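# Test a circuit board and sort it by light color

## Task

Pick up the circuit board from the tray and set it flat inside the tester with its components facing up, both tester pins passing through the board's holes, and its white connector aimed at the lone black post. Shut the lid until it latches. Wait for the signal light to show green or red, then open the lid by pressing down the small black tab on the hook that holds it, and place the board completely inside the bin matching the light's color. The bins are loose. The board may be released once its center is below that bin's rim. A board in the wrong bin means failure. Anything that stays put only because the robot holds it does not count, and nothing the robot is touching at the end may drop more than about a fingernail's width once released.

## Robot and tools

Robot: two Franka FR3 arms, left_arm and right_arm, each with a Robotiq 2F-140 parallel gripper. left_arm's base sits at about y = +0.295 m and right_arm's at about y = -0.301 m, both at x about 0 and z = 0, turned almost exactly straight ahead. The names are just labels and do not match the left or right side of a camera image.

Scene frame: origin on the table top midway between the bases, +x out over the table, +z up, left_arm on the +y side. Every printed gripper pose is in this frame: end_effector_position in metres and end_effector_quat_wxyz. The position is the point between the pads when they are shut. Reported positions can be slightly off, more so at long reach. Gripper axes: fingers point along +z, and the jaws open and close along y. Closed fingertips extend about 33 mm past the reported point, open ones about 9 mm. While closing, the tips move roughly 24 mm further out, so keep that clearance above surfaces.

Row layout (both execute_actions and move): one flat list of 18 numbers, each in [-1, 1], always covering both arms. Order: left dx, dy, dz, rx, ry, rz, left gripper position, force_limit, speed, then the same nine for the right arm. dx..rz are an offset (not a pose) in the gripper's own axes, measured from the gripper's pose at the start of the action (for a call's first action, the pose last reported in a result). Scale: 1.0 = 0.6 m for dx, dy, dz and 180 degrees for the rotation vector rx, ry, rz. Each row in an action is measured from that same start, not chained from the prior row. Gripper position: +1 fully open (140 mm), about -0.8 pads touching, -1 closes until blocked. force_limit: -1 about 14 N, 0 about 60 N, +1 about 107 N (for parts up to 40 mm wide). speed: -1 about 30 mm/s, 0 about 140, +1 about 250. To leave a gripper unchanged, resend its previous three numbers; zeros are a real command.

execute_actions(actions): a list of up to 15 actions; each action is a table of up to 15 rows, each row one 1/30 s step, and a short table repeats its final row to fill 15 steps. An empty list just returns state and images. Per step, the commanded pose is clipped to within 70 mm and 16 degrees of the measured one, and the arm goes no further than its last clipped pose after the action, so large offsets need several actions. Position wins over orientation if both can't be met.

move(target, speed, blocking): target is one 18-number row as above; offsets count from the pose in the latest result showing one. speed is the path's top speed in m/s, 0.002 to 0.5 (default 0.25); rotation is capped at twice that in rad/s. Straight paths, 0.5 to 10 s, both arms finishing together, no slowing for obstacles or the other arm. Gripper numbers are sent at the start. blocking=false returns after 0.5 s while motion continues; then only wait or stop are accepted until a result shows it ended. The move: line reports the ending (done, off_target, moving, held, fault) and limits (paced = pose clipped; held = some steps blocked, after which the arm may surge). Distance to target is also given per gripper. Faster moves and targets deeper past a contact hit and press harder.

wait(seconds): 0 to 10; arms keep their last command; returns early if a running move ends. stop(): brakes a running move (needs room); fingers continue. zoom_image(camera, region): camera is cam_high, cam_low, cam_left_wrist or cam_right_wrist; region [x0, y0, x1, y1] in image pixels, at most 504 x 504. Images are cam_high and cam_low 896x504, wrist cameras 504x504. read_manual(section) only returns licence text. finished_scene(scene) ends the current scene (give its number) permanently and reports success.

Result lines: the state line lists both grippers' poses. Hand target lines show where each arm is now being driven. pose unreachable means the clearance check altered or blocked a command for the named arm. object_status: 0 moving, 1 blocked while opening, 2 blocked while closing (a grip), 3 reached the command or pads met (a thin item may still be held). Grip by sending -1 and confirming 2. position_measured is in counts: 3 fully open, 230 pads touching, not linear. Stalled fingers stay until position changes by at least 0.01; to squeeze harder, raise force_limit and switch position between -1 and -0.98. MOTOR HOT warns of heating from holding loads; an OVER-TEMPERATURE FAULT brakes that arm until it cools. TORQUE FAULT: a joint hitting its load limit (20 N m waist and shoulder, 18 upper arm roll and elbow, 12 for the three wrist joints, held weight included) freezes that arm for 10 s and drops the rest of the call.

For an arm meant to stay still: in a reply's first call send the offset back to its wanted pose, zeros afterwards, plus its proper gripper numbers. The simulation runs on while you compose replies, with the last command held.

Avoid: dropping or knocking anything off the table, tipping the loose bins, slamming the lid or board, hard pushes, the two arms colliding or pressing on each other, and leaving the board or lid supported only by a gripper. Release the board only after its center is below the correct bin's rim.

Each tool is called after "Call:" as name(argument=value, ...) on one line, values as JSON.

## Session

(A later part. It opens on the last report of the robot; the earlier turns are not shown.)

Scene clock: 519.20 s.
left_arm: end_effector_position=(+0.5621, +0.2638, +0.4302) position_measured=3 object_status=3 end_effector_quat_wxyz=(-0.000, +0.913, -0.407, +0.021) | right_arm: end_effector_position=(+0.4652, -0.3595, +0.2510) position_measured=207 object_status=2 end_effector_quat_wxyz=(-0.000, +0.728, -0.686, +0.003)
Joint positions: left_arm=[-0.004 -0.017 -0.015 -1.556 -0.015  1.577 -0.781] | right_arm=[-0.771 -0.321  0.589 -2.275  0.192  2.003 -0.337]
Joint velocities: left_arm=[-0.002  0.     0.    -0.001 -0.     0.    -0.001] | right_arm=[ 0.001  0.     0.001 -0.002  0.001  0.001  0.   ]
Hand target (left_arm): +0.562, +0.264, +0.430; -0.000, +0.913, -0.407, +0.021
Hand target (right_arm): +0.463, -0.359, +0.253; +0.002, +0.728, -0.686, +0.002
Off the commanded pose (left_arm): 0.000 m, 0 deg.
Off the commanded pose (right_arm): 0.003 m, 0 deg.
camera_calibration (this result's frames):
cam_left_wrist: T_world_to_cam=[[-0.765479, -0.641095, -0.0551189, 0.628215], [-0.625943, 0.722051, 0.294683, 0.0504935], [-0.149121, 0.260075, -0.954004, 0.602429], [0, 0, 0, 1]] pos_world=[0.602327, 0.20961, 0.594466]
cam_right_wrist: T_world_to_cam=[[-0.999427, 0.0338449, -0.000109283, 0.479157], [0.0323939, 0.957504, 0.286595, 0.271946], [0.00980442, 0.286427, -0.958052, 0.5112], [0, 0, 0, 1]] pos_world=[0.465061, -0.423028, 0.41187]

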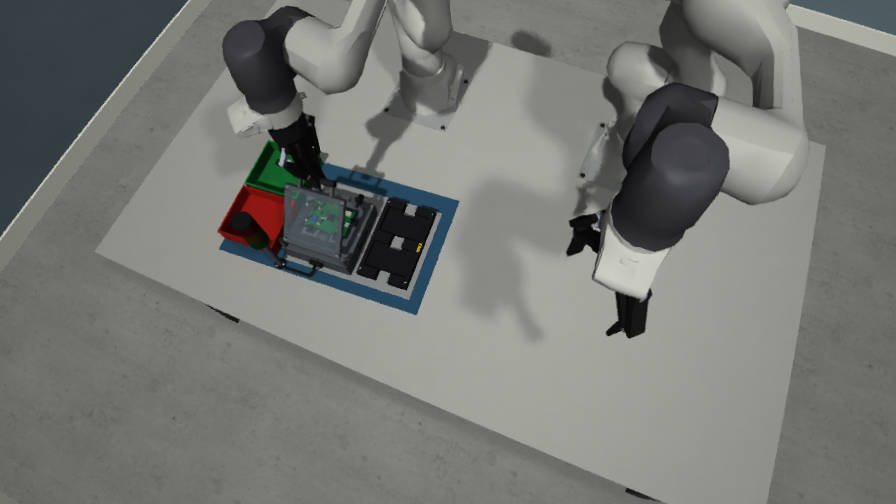

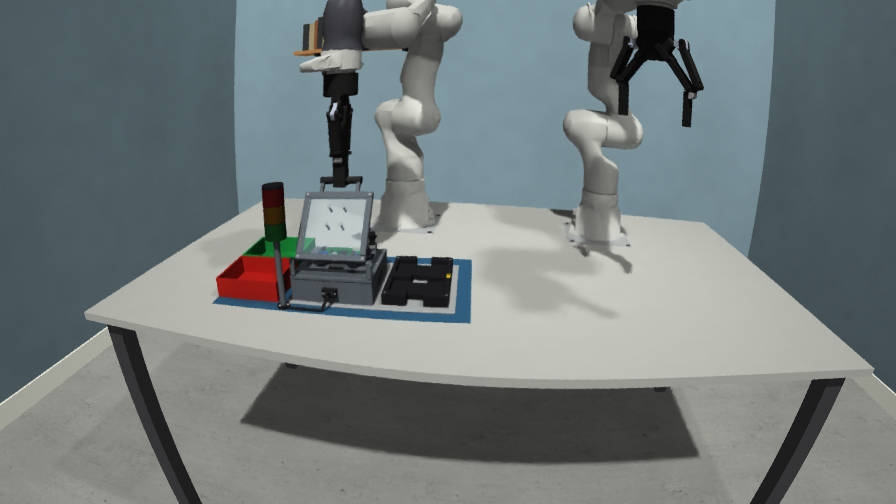

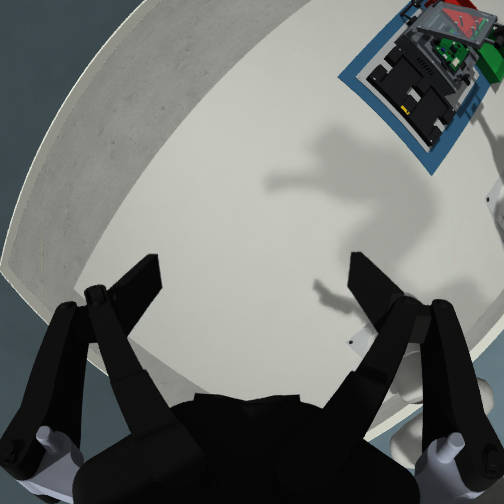

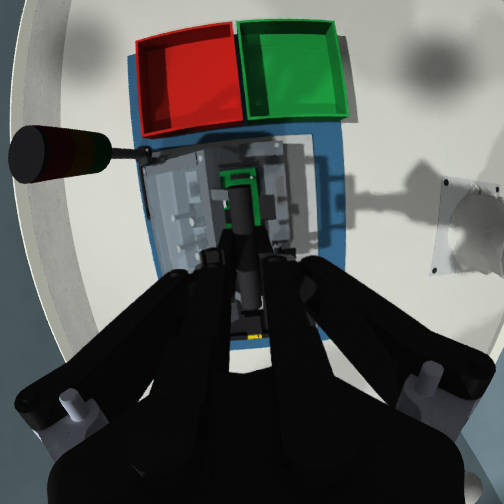

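Call:
move(target=[0,0,0,0,0,0,1,0,0,-0.006,0.048,0.046,0,0,0,-1,-1,-0.5], speed=0.08)

Call:
move(target=[0,0,0,0,0,0,1,0,0,-0.004,0.034,0.051,0,0,0,-1,-1,-0.5], speed=0.08)

Scene clock: 528.97 s.
left_arm: end_effector_position=(+0.5621, +0.2638, +0.4302) position_measured=3 object_status=3 end_effector_quat_wxyz=(-0.000, +0.913, -0.407, +0.021) | right_arm: end_effector_position=(+0.4403, -0.3600, +0.2272) position_measured=207 object_status=2 end_effector_quat_wxyz=(-0.002, +0.726, -0.687, +0.009)
Joint positions: left_arm=[-0.004 -0.017 -0.015 -1.556 -0.015  1.577 -0.781] | right_arm=[-0.744 -0.394  0.565 -2.404  0.229  2.073 -0.369]
Joint velocities: left_arm=[ 0.001  0.     0.001  0.    -0.     0.    -0.001] | right_arm=[ 0.009 -0.003 -0.007 -0.01   0.005  0.013 -0.019]
Hand target (left_arm): +0.562, +0.264, +0.430; -0.000, +0.913, -0.407, +0.021
Hand target (right_arm): +0.436, -0.357, +0.223; -0.001, +0.728, -0.686, +0.002
Off the commanded pose (left_arm): 0.000 m, 0 deg.
Off the commanded pose (right_arm): 0.006 m, 1 deg.
move: off_target (right_arm)
camera_calibration (this result's frames):
cam_left_wrist: T_world_to_cam=[[-0.765479, -0.641095, -0.0551188, 0.628215], [-0.625943, 0.722051, 0.294683, 0.0504935], [-0.149121, 0.260075, -0.954004, 0.602429], [0, 0, 0, 1]] pos_world=[0.602327, 0.20961, 0.594466]
cam_right_wrist: T_world_to_cam=[[-0.99919, 0.0384802, -0.0117316, 0.458582], [0.0336499, 0.959273, 0.280468, 0.281583], [0.0220463, 0.279846, -0.959792, 0.481346], [0, 0, 0, 1]] pos_world=[0.438123, -0.422465, 0.388397]

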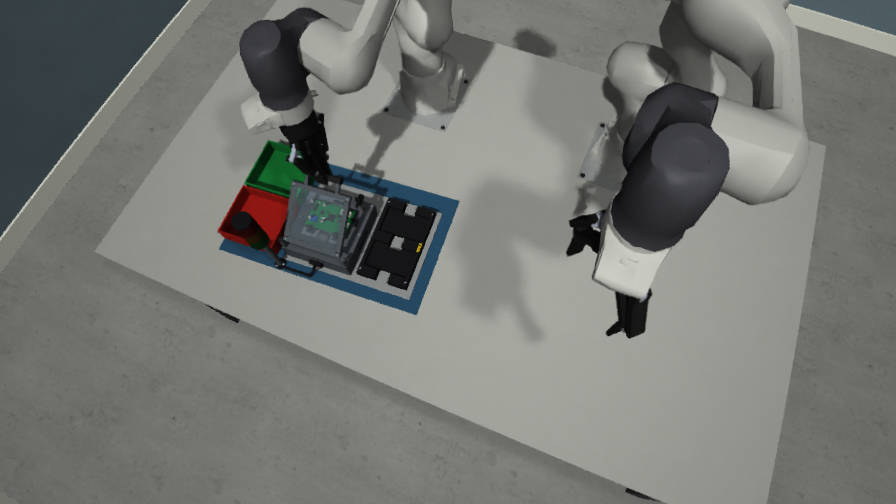

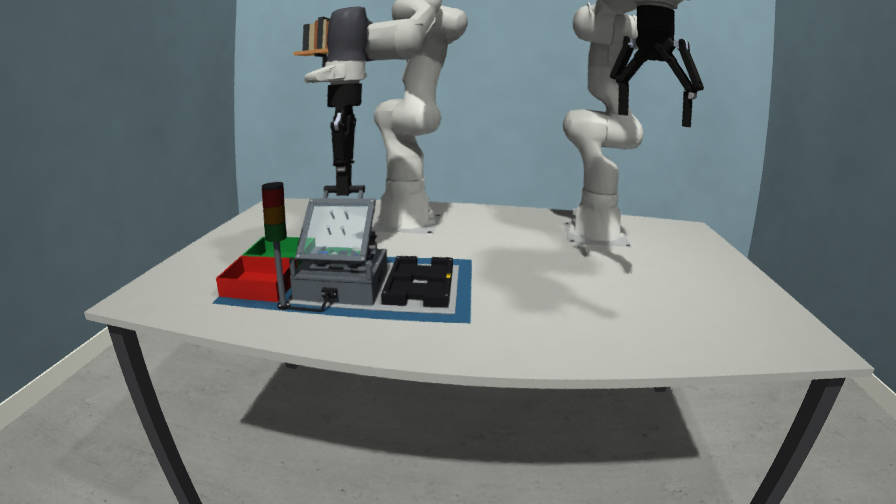

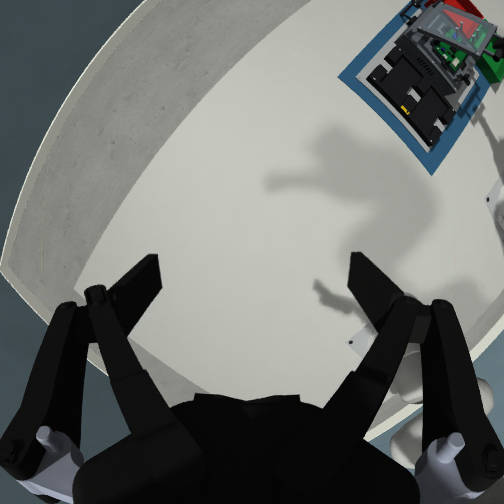

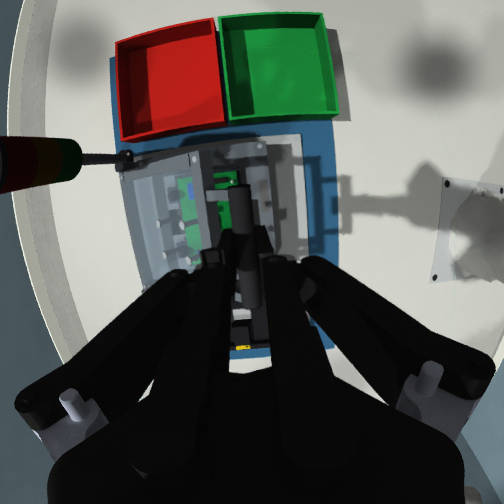

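Scene clock: 529.77 s.
left_arm: end_effector_position=(+0.5621, +0.2638, +0.4302) position_measured=3 object_status=3 end_effector_quat_wxyz=(-0.000, +0.913, -0.407, +0.021) | right_arm: end_effector_position=(+0.4214, -0.3605, +0.1988) position_measured=207 object_status=2 end_effector_quat_wxyz=(-0.001, +0.726, -0.688, +0.012)
Joint positions: left_arm=[-0.004 -0.017 -0.015 -1.556 -0.015  1.577 -0.781] | right_arm=[-0.727 -0.427  0.56  -2.509  0.252  2.147 -0.389]
Joint velocities: left_arm=[-0.     0.     0.     0.    -0.001 -0.    -0.001] | right_arm=[ 0.002 -0.001 -0.003 -0.006  0.002  0.006 -0.011]
Hand target (left_arm): +0.562, +0.264, +0.430; -0.000, +0.913, -0.407, +0.021
Hand target (right_arm): +0.420, -0.358, +0.196; -0.002, +0.726, -0.687, +0.009
Off the commanded pose (left_arm): 0.000 m, 0 deg.
Off the commanded pose (right_arm): 0.003 m, 0 deg.
move: done
camera_calibration (this result's frames):
cam_left_wrist: T_world_to_cam=[[-0.765479, -0.641095, -0.0551189, 0.628215], [-0.625943, 0.722051, 0.294683, 0.0504935], [-0.149121, 0.260075, -0.954004, 0.602429], [0, 0, 0, 1]] pos_world=[0.602327, 0.209611, 0.594466]
cam_right_wrist: T_world_to_cam=[[-0.999144, 0.0388569, -0.0141669, 0.439926], [0.0334548, 0.960703, 0.275555, 0.292165], [0.0243174, 0.274845, -0.961181, 0.452178], [0, 0, 0, 1]] pos_world=[0.41878, -0.422058, 0.36035]

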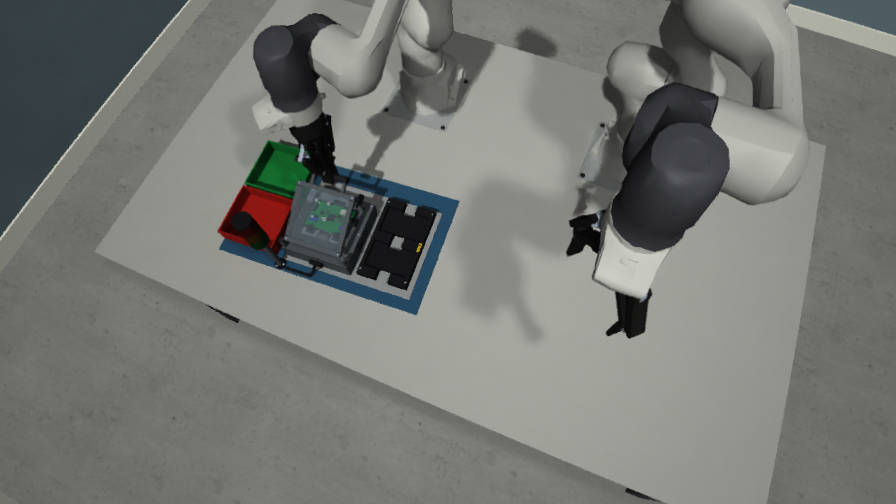

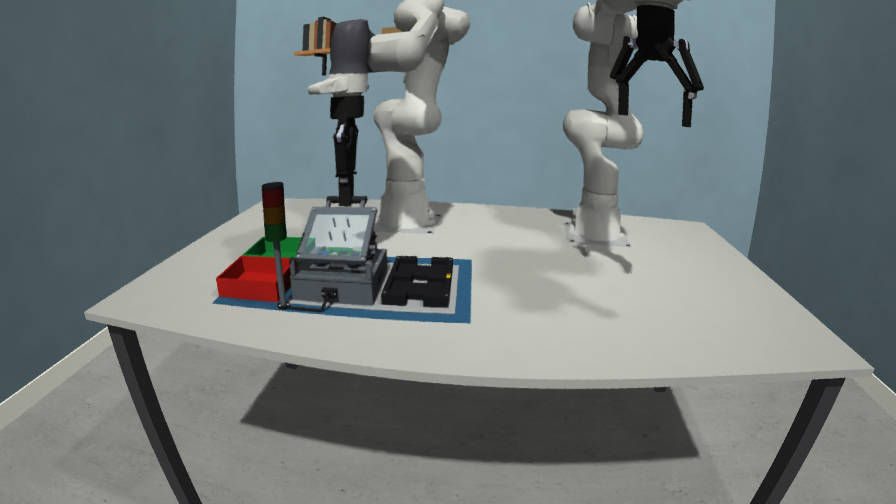

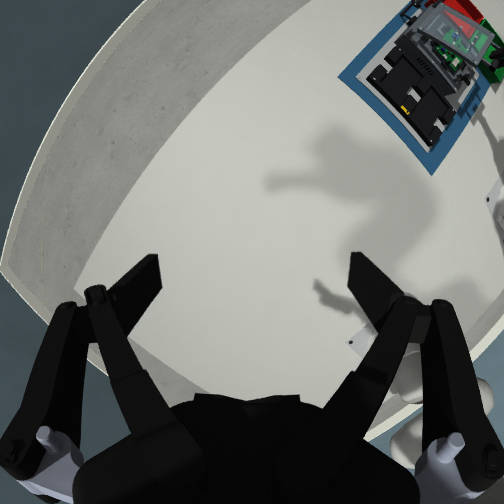

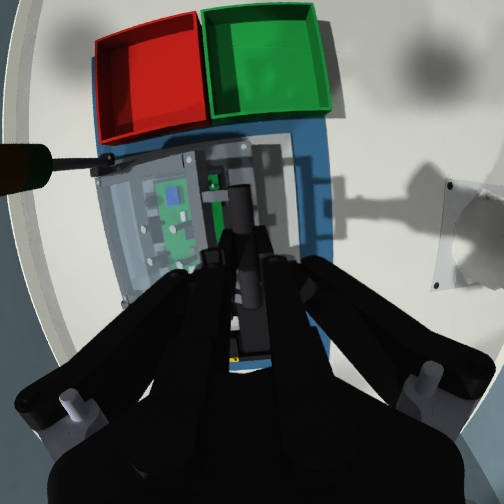

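Call:
move(target=[0,0,0,0,0,0,1,0,0,-0.006,0.034,0.066,0,0,0,-1,-1,-0.5], speed=0.07)

Call:
move(target=[0,0,0,0,0,0,1,0,0,-0.003,0.012,0.05,0,0,0,-1,-1,-0.5], speed=0.05)

Scene clock: 535.73 s.
left_arm: end_effector_position=(+0.5621, +0.2638, +0.4302) position_measured=3 object_status=3 end_effector_quat_wxyz=(-0.000, +0.913, -0.407, +0.021) | right_arm: end_effector_position=(+0.4063, -0.3606, +0.1636) position_measured=207 object_status=2 end_effector_quat_wxyz=(-0.003, +0.726, -0.687, +0.019)
Joint positions: left_arm=[-0.004 -0.017 -0.015 -1.556 -0.015  1.577 -0.781] | right_arm=[-0.705 -0.435  0.562 -2.618  0.274  2.26  -0.402]
Joint velocities: left_arm=[-0.001 -0.003  0.     0.    -0.     0.    -0.001] | right_arm=[ 0.003 -0.002 -0.001 -0.008 -0.     0.01  -0.002]
Hand target (left_arm): +0.562, +0.264, +0.430; -0.000, +0.913, -0.407, +0.021
Hand target (right_arm): +0.402, -0.357, +0.159; -0.001, +0.726, -0.687, +0.012
Off the commanded pose (left_arm): 0.000 m, 0 deg.
Off the commanded pose (right_arm): 0.007 m, 1 deg.
move: off_target (right_arm)
camera_calibration (this result's frames):
cam_left_wrist: T_world_to_cam=[[-0.765479, -0.641095, -0.0551188, 0.628215], [-0.625943, 0.722051, 0.294683, 0.0504935], [-0.149121, 0.260075, -0.954004, 0.602429], [0, 0, 0, 1]] pos_world=[0.602327, 0.20961, 0.594466]
cam_right_wrist: T_world_to_cam=[[-0.998907, 0.0378236, -0.0274621, 0.426051], [0.0290452, 0.962613, 0.26932, 0.306034], [0.036622, 0.268228, -0.962659, 0.411628], [0, 0, 0, 1]] pos_world=[0.401622, -0.421117, 0.325537]

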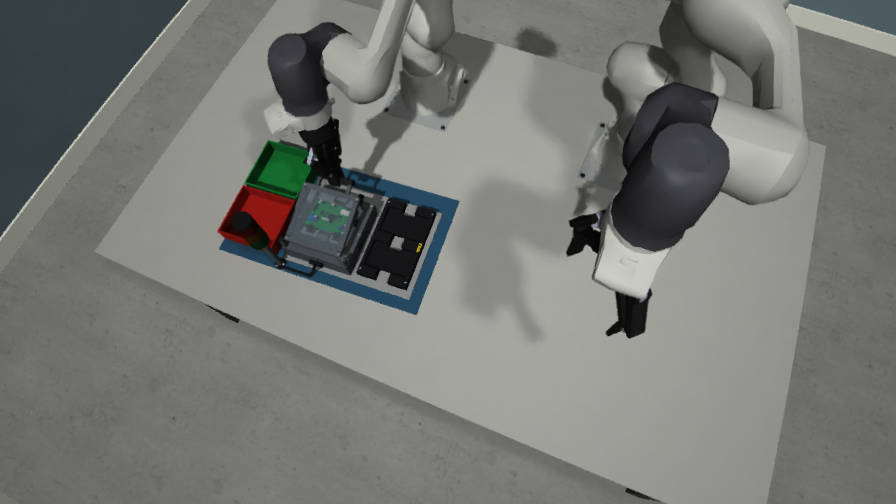

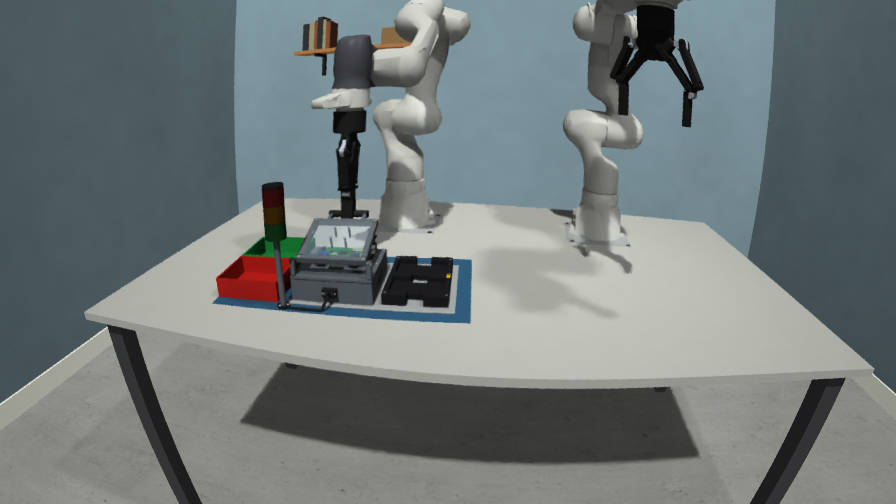

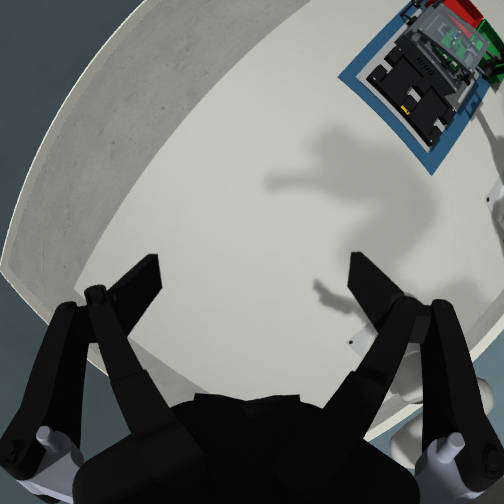

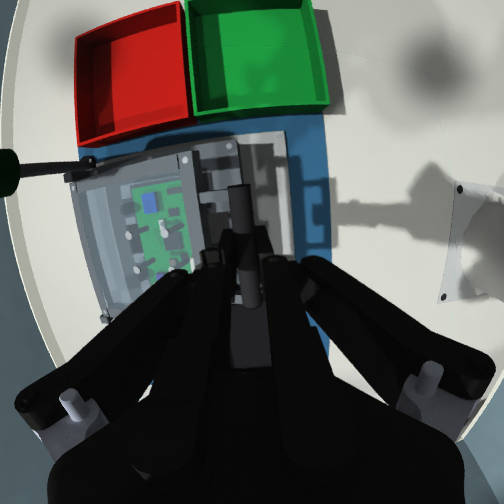

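Scene clock: 536.70 s.
left_arm: end_effector_position=(+0.5621, +0.2638, +0.4302) position_measured=3 object_status=3 end_effector_quat_wxyz=(-0.000, +0.913, -0.407, +0.021) | right_arm: end_effector_position=(+0.4008, -0.3607, +0.1359) position_measured=207 object_status=2 end_effector_quat_wxyz=(-0.002, +0.728, -0.686, +0.021)
Joint positions: left_arm=[-0.004 -0.017 -0.015 -1.556 -0.015  1.577 -0.781] | right_arm=[-0.705 -0.4    0.579 -2.672  0.276  2.349 -0.403]
Joint velocities: left_arm=[-0.     0.001  0.001 -0.     0.001 -0.     0.002] | right_arm=[ 0.     0.003  0.003 -0.004  0.     0.008 -0.001]
Hand target (left_arm): +0.562, +0.264, +0.430; -0.000, +0.913, -0.407, +0.021
Hand target (right_arm): +0.400, -0.359, +0.133; -0.003, +0.727, -0.687, +0.019
Off the commanded pose (left_arm): 0.000 m, 0 deg.
Off the commanded pose (right_arm): 0.003 m, 0 deg.
move: done
camera_calibration (this result's frames):
cam_left_wrist: T_world_to_cam=[[-0.765479, -0.641095, -0.0551188, 0.628215], [-0.625943, 0.722051, 0.294683, 0.0504934], [-0.149121, 0.260075, -0.954004, 0.602429], [0, 0, 0, 1]] pos_world=[0.602327, 0.20961, 0.594466]
cam_right_wrist: T_world_to_cam=[[-0.999023, 0.0331855, -0.0291822, 0.418378], [0.0242309, 0.963595, 0.266265, 0.316429], [0.036956, 0.265298, -0.963458, 0.384119], [0, 0, 0, 1]] pos_world=[0.396107, -0.4207, 0.298038]

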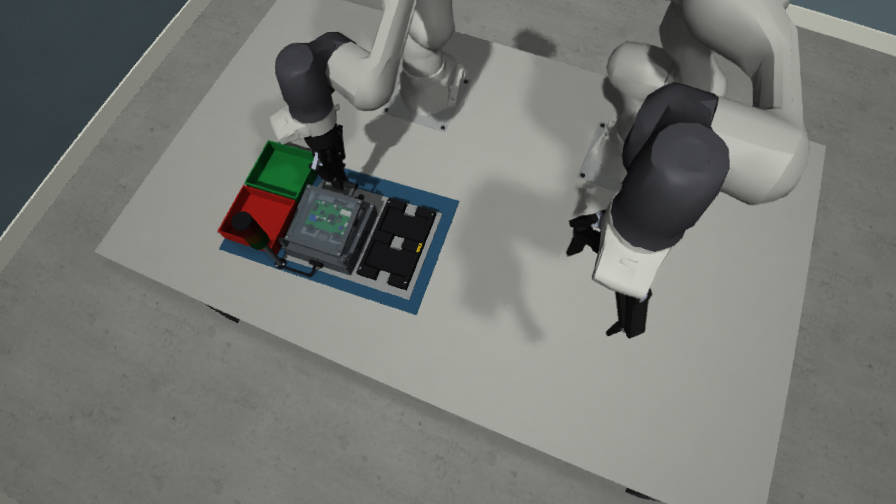

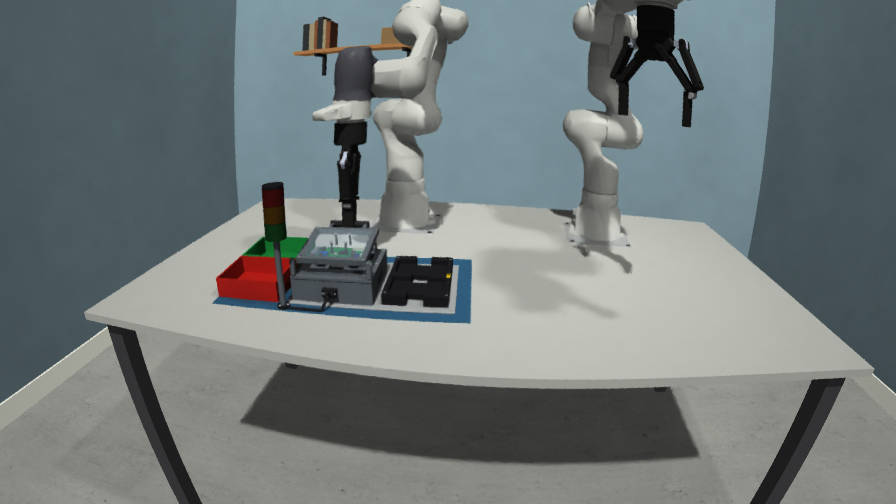

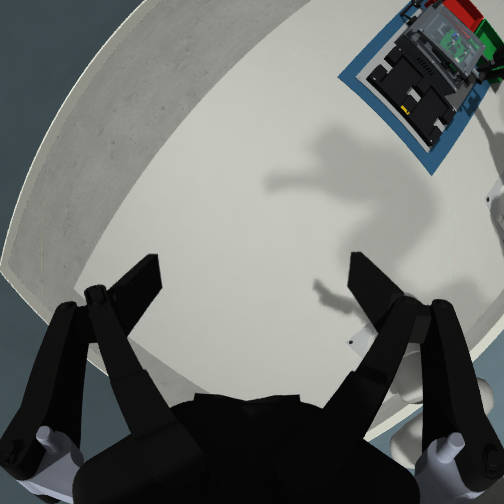

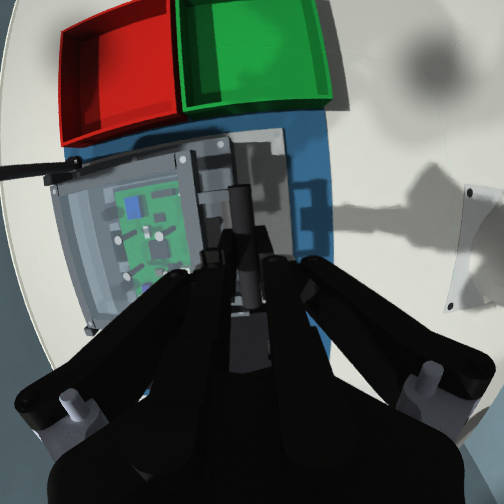

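Call:
move(target=[0,0,0,0,0,0,1,0,0,0,0.002,0.05,-0.01,-0.009,0,-1,-1,-0.5], speed=0.04)

Scene clock: 549.00 s.
left_arm: end_effector_position=(+0.5621, +0.2638, +0.4302) position_measured=3 object_status=3 end_effector_quat_wxyz=(-0.000, +0.913, -0.407, +0.021) | right_arm: end_effector_position=(+0.3998, -0.3614, +0.1102) position_measured=207 object_status=2 end_effector_quat_wxyz=(+0.001, +0.730, -0.683, +0.000)
Joint positions: left_arm=[-0.004 -0.017 -0.015 -1.556 -0.015  1.577 -0.781] | right_arm=[-0.732 -0.308  0.597 -2.663  0.25   2.39  -0.4  ]
Joint velocities: left_arm=[-0.     0.     0.001 -0.001 -0.001  0.     0.001] | right_arm=[-0.003 -0.001  0.008  0.    -0.006 -0.003  0.009]
Hand target (left_arm): +0.562, +0.264, +0.430; -0.000, +0.913, -0.407, +0.021
Hand target (right_arm): +0.400, -0.361, +0.106; -0.000, +0.728, -0.685, -0.001
Off the commanded pose (left_arm): 0.000 m, 0 deg.
Off the commanded pose (right_arm): 0.004 m, 0 deg.
move: off_target (right_arm)
camera_calibration (this result's frames):
cam_left_wrist: T_world_to_cam=[[-0.765479, -0.641095, -0.0551188, 0.628215], [-0.625943, 0.722051, 0.294683, 0.0504935], [-0.149121, 0.260075, -0.954004, 0.602429], [0, 0, 0, 1]] pos_world=[0.602327, 0.20961, 0.594466]
cam_right_wrist: T_world_to_cam=[[-0.999642, 0.0261751, 0.00547305, 0.410576], [0.0266425, 0.957309, 0.287836, 0.318356], [0.00229474, 0.287879, -0.957664, 0.380997], [0, 0, 0, 1]] pos_world=[0.401073, -0.425193, 0.270985]

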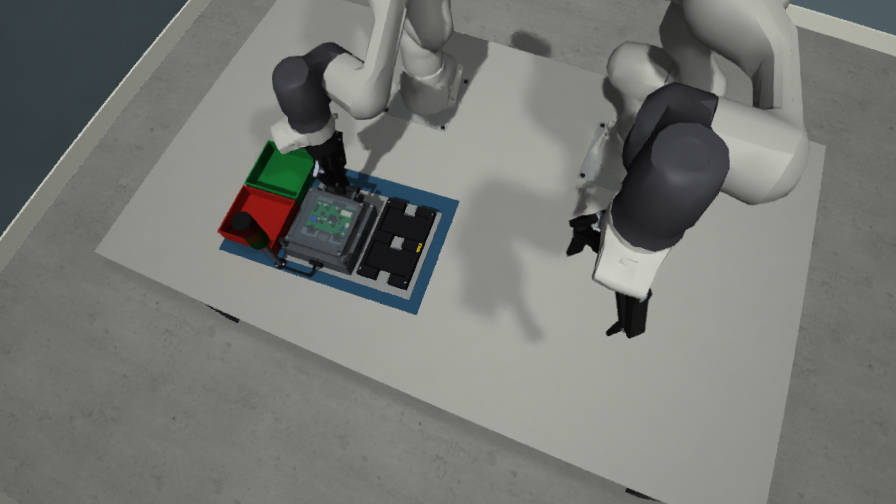

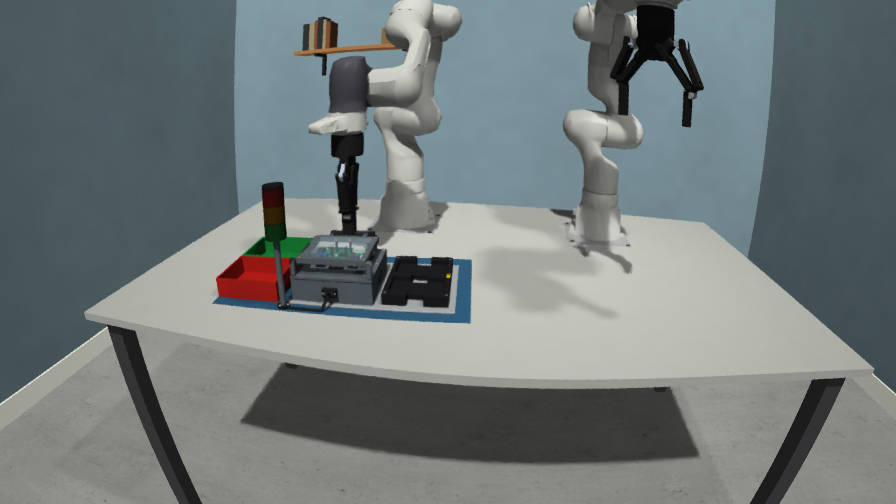

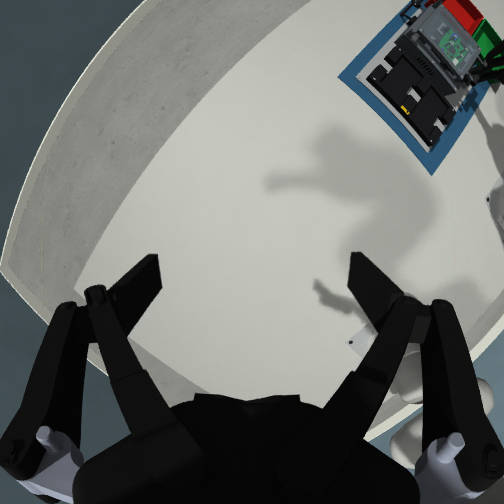

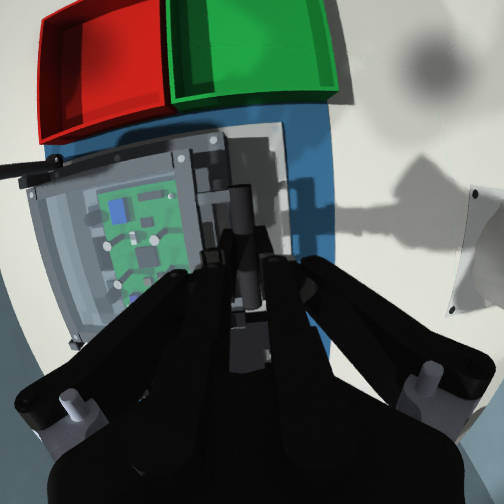

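Call:
move(target=[0,0,0,0,0,0,1,0,0,0,0,0.025,0,0,0,-0.98,0,-0.5], speed=0.02)

Scene clock: 552.73 s.
left_arm: end_effector_position=(+0.5621, +0.2638, +0.4302) position_measured=3 object_status=3 end_effector_quat_wxyz=(-0.000, +0.913, -0.407, +0.021) | right_arm: end_effector_position=(+0.4000, -0.3614, +0.1100) position_measured=211 object_status=2 end_effector_quat_wxyz=(+0.004, +0.732, -0.682, +0.002)
Joint positions: left_arm=[-0.004 -0.017 -0.015 -1.556 -0.015  1.577 -0.781] | right_arm=[-0.737 -0.308  0.607 -2.662  0.242  2.391 -0.393]
Joint velocities: left_arm=[ 0.001  0.    -0.    -0.001 -0.003  0.001 -0.002] | right_arm=[-0.005  0.     0.005  0.002 -0.002  0.     0.003]
Hand target (left_arm): +0.562, +0.264, +0.430; -0.000, +0.913, -0.407, +0.021
Hand target (right_arm): +0.399, -0.361, +0.096; +0.001, +0.731, -0.683, -0.000
Off the commanded pose (left_arm): 0.000 m, 0 deg.
Off the commanded pose (right_arm): 0.015 m, 0 deg.
move: off_target (right_arm)
camera_calibration (this result's frames):
cam_left_wrist: T_world_to_cam=[[-0.765479, -0.641095, -0.0551188, 0.628215], [-0.625943, 0.722051, 0.294683, 0.0504934], [-0.149121, 0.260075, -0.954004, 0.602429], [0, 0, 0, 1]] pos_world=[0.602327, 0.20961, 0.594466]
cam_right_wrist: T_world_to_cam=[[-0.999718, 0.0226232, 0.00721211, 0.409383], [0.023738, 0.95956, 0.280502, 0.321198], [-0.000574605, 0.280594, -0.959826, 0.379487], [0, 0, 0, 1]] pos_world=[0.401861, -0.423952, 0.271192]

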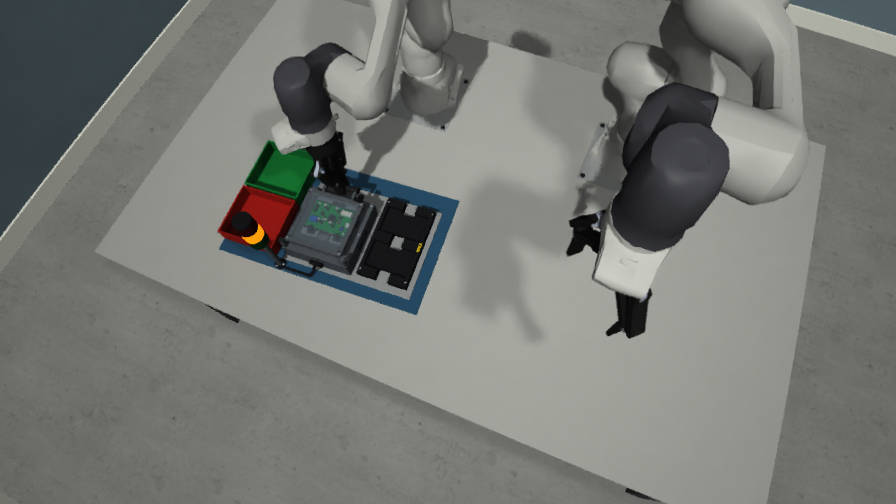

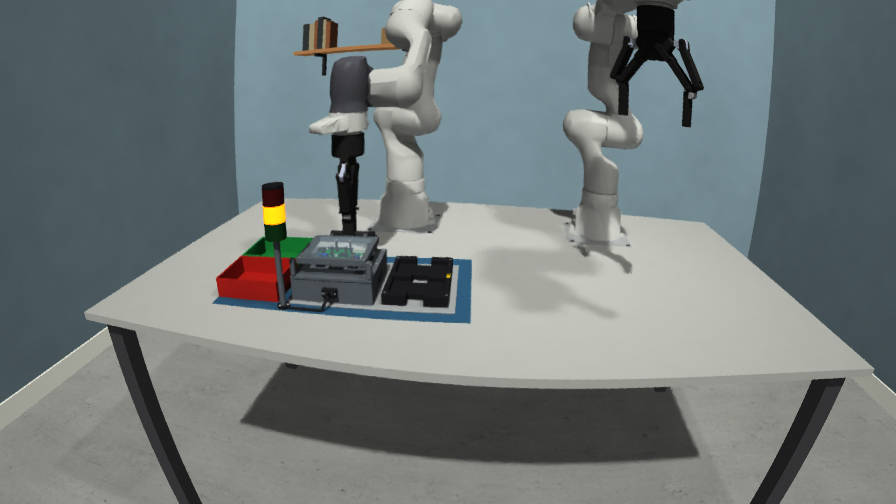

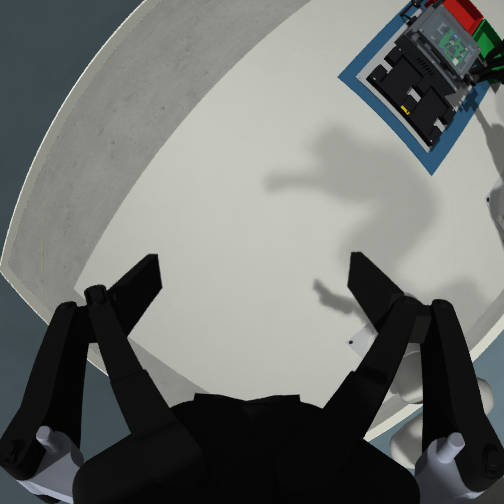

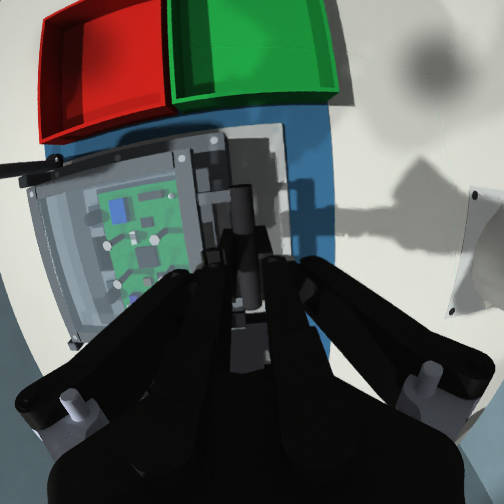

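Call:
execute_actions(actions=[[[0,0,0,0,0,0,1,0,0,0,0,-0.004,0,0,0,-0.4,0,0]]])

Call:
move(target=[0,0,0,0,0,0,1,0,0,0,0,-0.075,0,0,0,-0.4,0,0], speed=0.12)

Scene clock: 562.77 s.
left_arm: end_effector_position=(+0.5621, +0.2638, +0.4302) position_measured=3 object_status=3 end_effector_quat_wxyz=(-0.000, +0.913, -0.407, +0.021) | right_arm: end_effector_position=(+0.3998, -0.3613, +0.1107) position_measured=211 object_status=2 end_effector_quat_wxyz=(+0.005, +0.732, -0.682, +0.002)
Joint positions: left_arm=[-0.004 -0.017 -0.015 -1.556 -0.015  1.577 -0.781] | right_arm=[-0.737 -0.31   0.607 -2.662  0.242  2.387 -0.393]
Joint velocities: left_arm=[-0.002 -0.     0.001  0.    -0.001 -0.     0.001] | right_arm=[-0.    -0.     0.     0.001  0.     0.    -0.001]
Hand target (left_arm): +0.562, +0.264, +0.430; -0.000, +0.913, -0.407, +0.021
Hand target (right_arm): +0.400, -0.361, +0.110; +0.004, +0.732, -0.682, +0.002
Off the commanded pose (left_arm): 0.000 m, 0 deg.
Off the commanded pose (right_arm): 0.002 m, 0 deg.
TORQUE FAULT: the external load on joint 2 (shoulder) of the right arm reached its load limit, and that arm stopped for 10 seconds. That time counts as 11 of the actions that you can send in this scene. A torque fault stops only its own arm. That arm ran no command of this call. That arm's gripper holds where it stopped, with its grip as last carried out, and that arm accepts commands again: back off and push less far. That arm stops again, at the same cost, whenever a joint's load reaches its limit.
camera_calibration (this result's frames):
cam_left_wrist: T_world_to_cam=[[-0.765479, -0.641095, -0.0551188, 0.628215], [-0.625943, 0.722051, 0.294683, 0.0504934], [-0.149121, 0.260075, -0.954004, 0.602429], [0, 0, 0, 1]] pos_world=[0.602327, 0.20961, 0.594466]
cam_right_wrist: T_world_to_cam=[[-0.99972, 0.022298, 0.00796894, 0.408957], [0.0236376, 0.959701, 0.280029, 0.321014], [-0.00140372, 0.280138, -0.959959, 0.380359], [0, 0, 0, 1]] pos_world=[0.401788, -0.42375, 0.271977]

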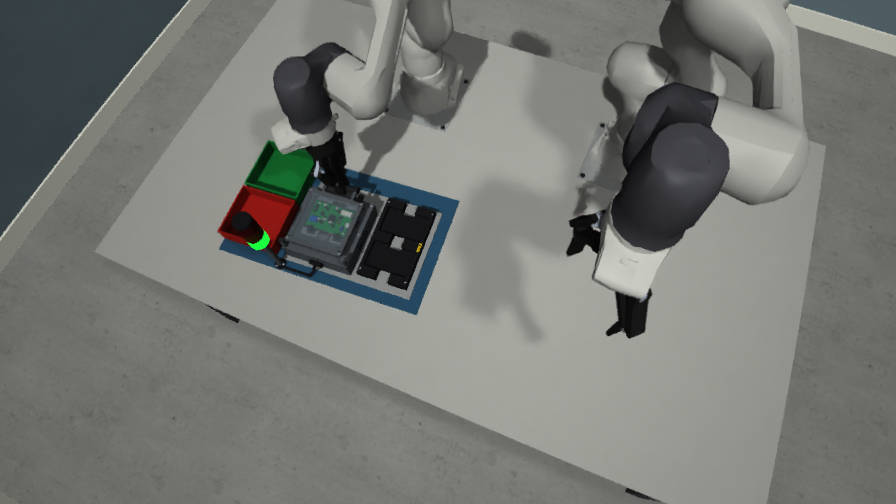

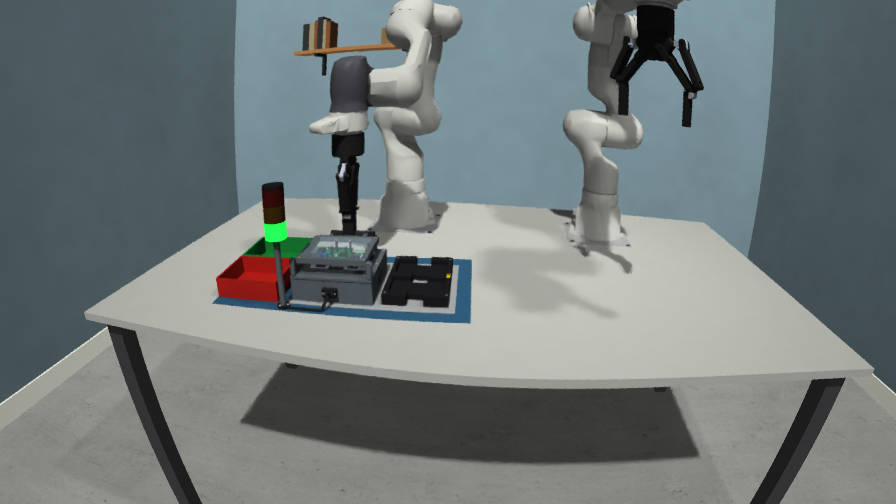

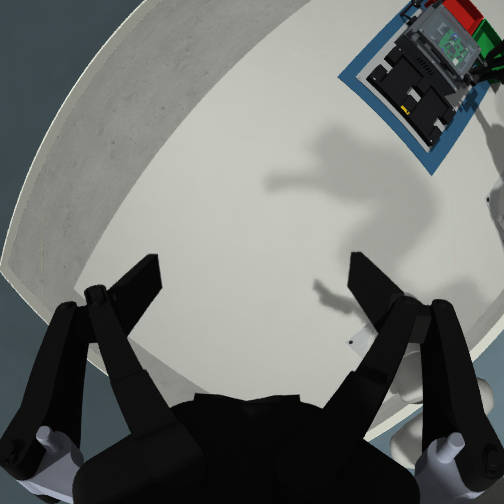

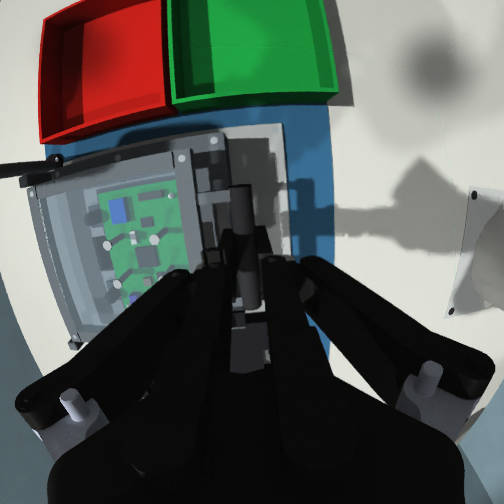

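not run: a fault stop came before this call.


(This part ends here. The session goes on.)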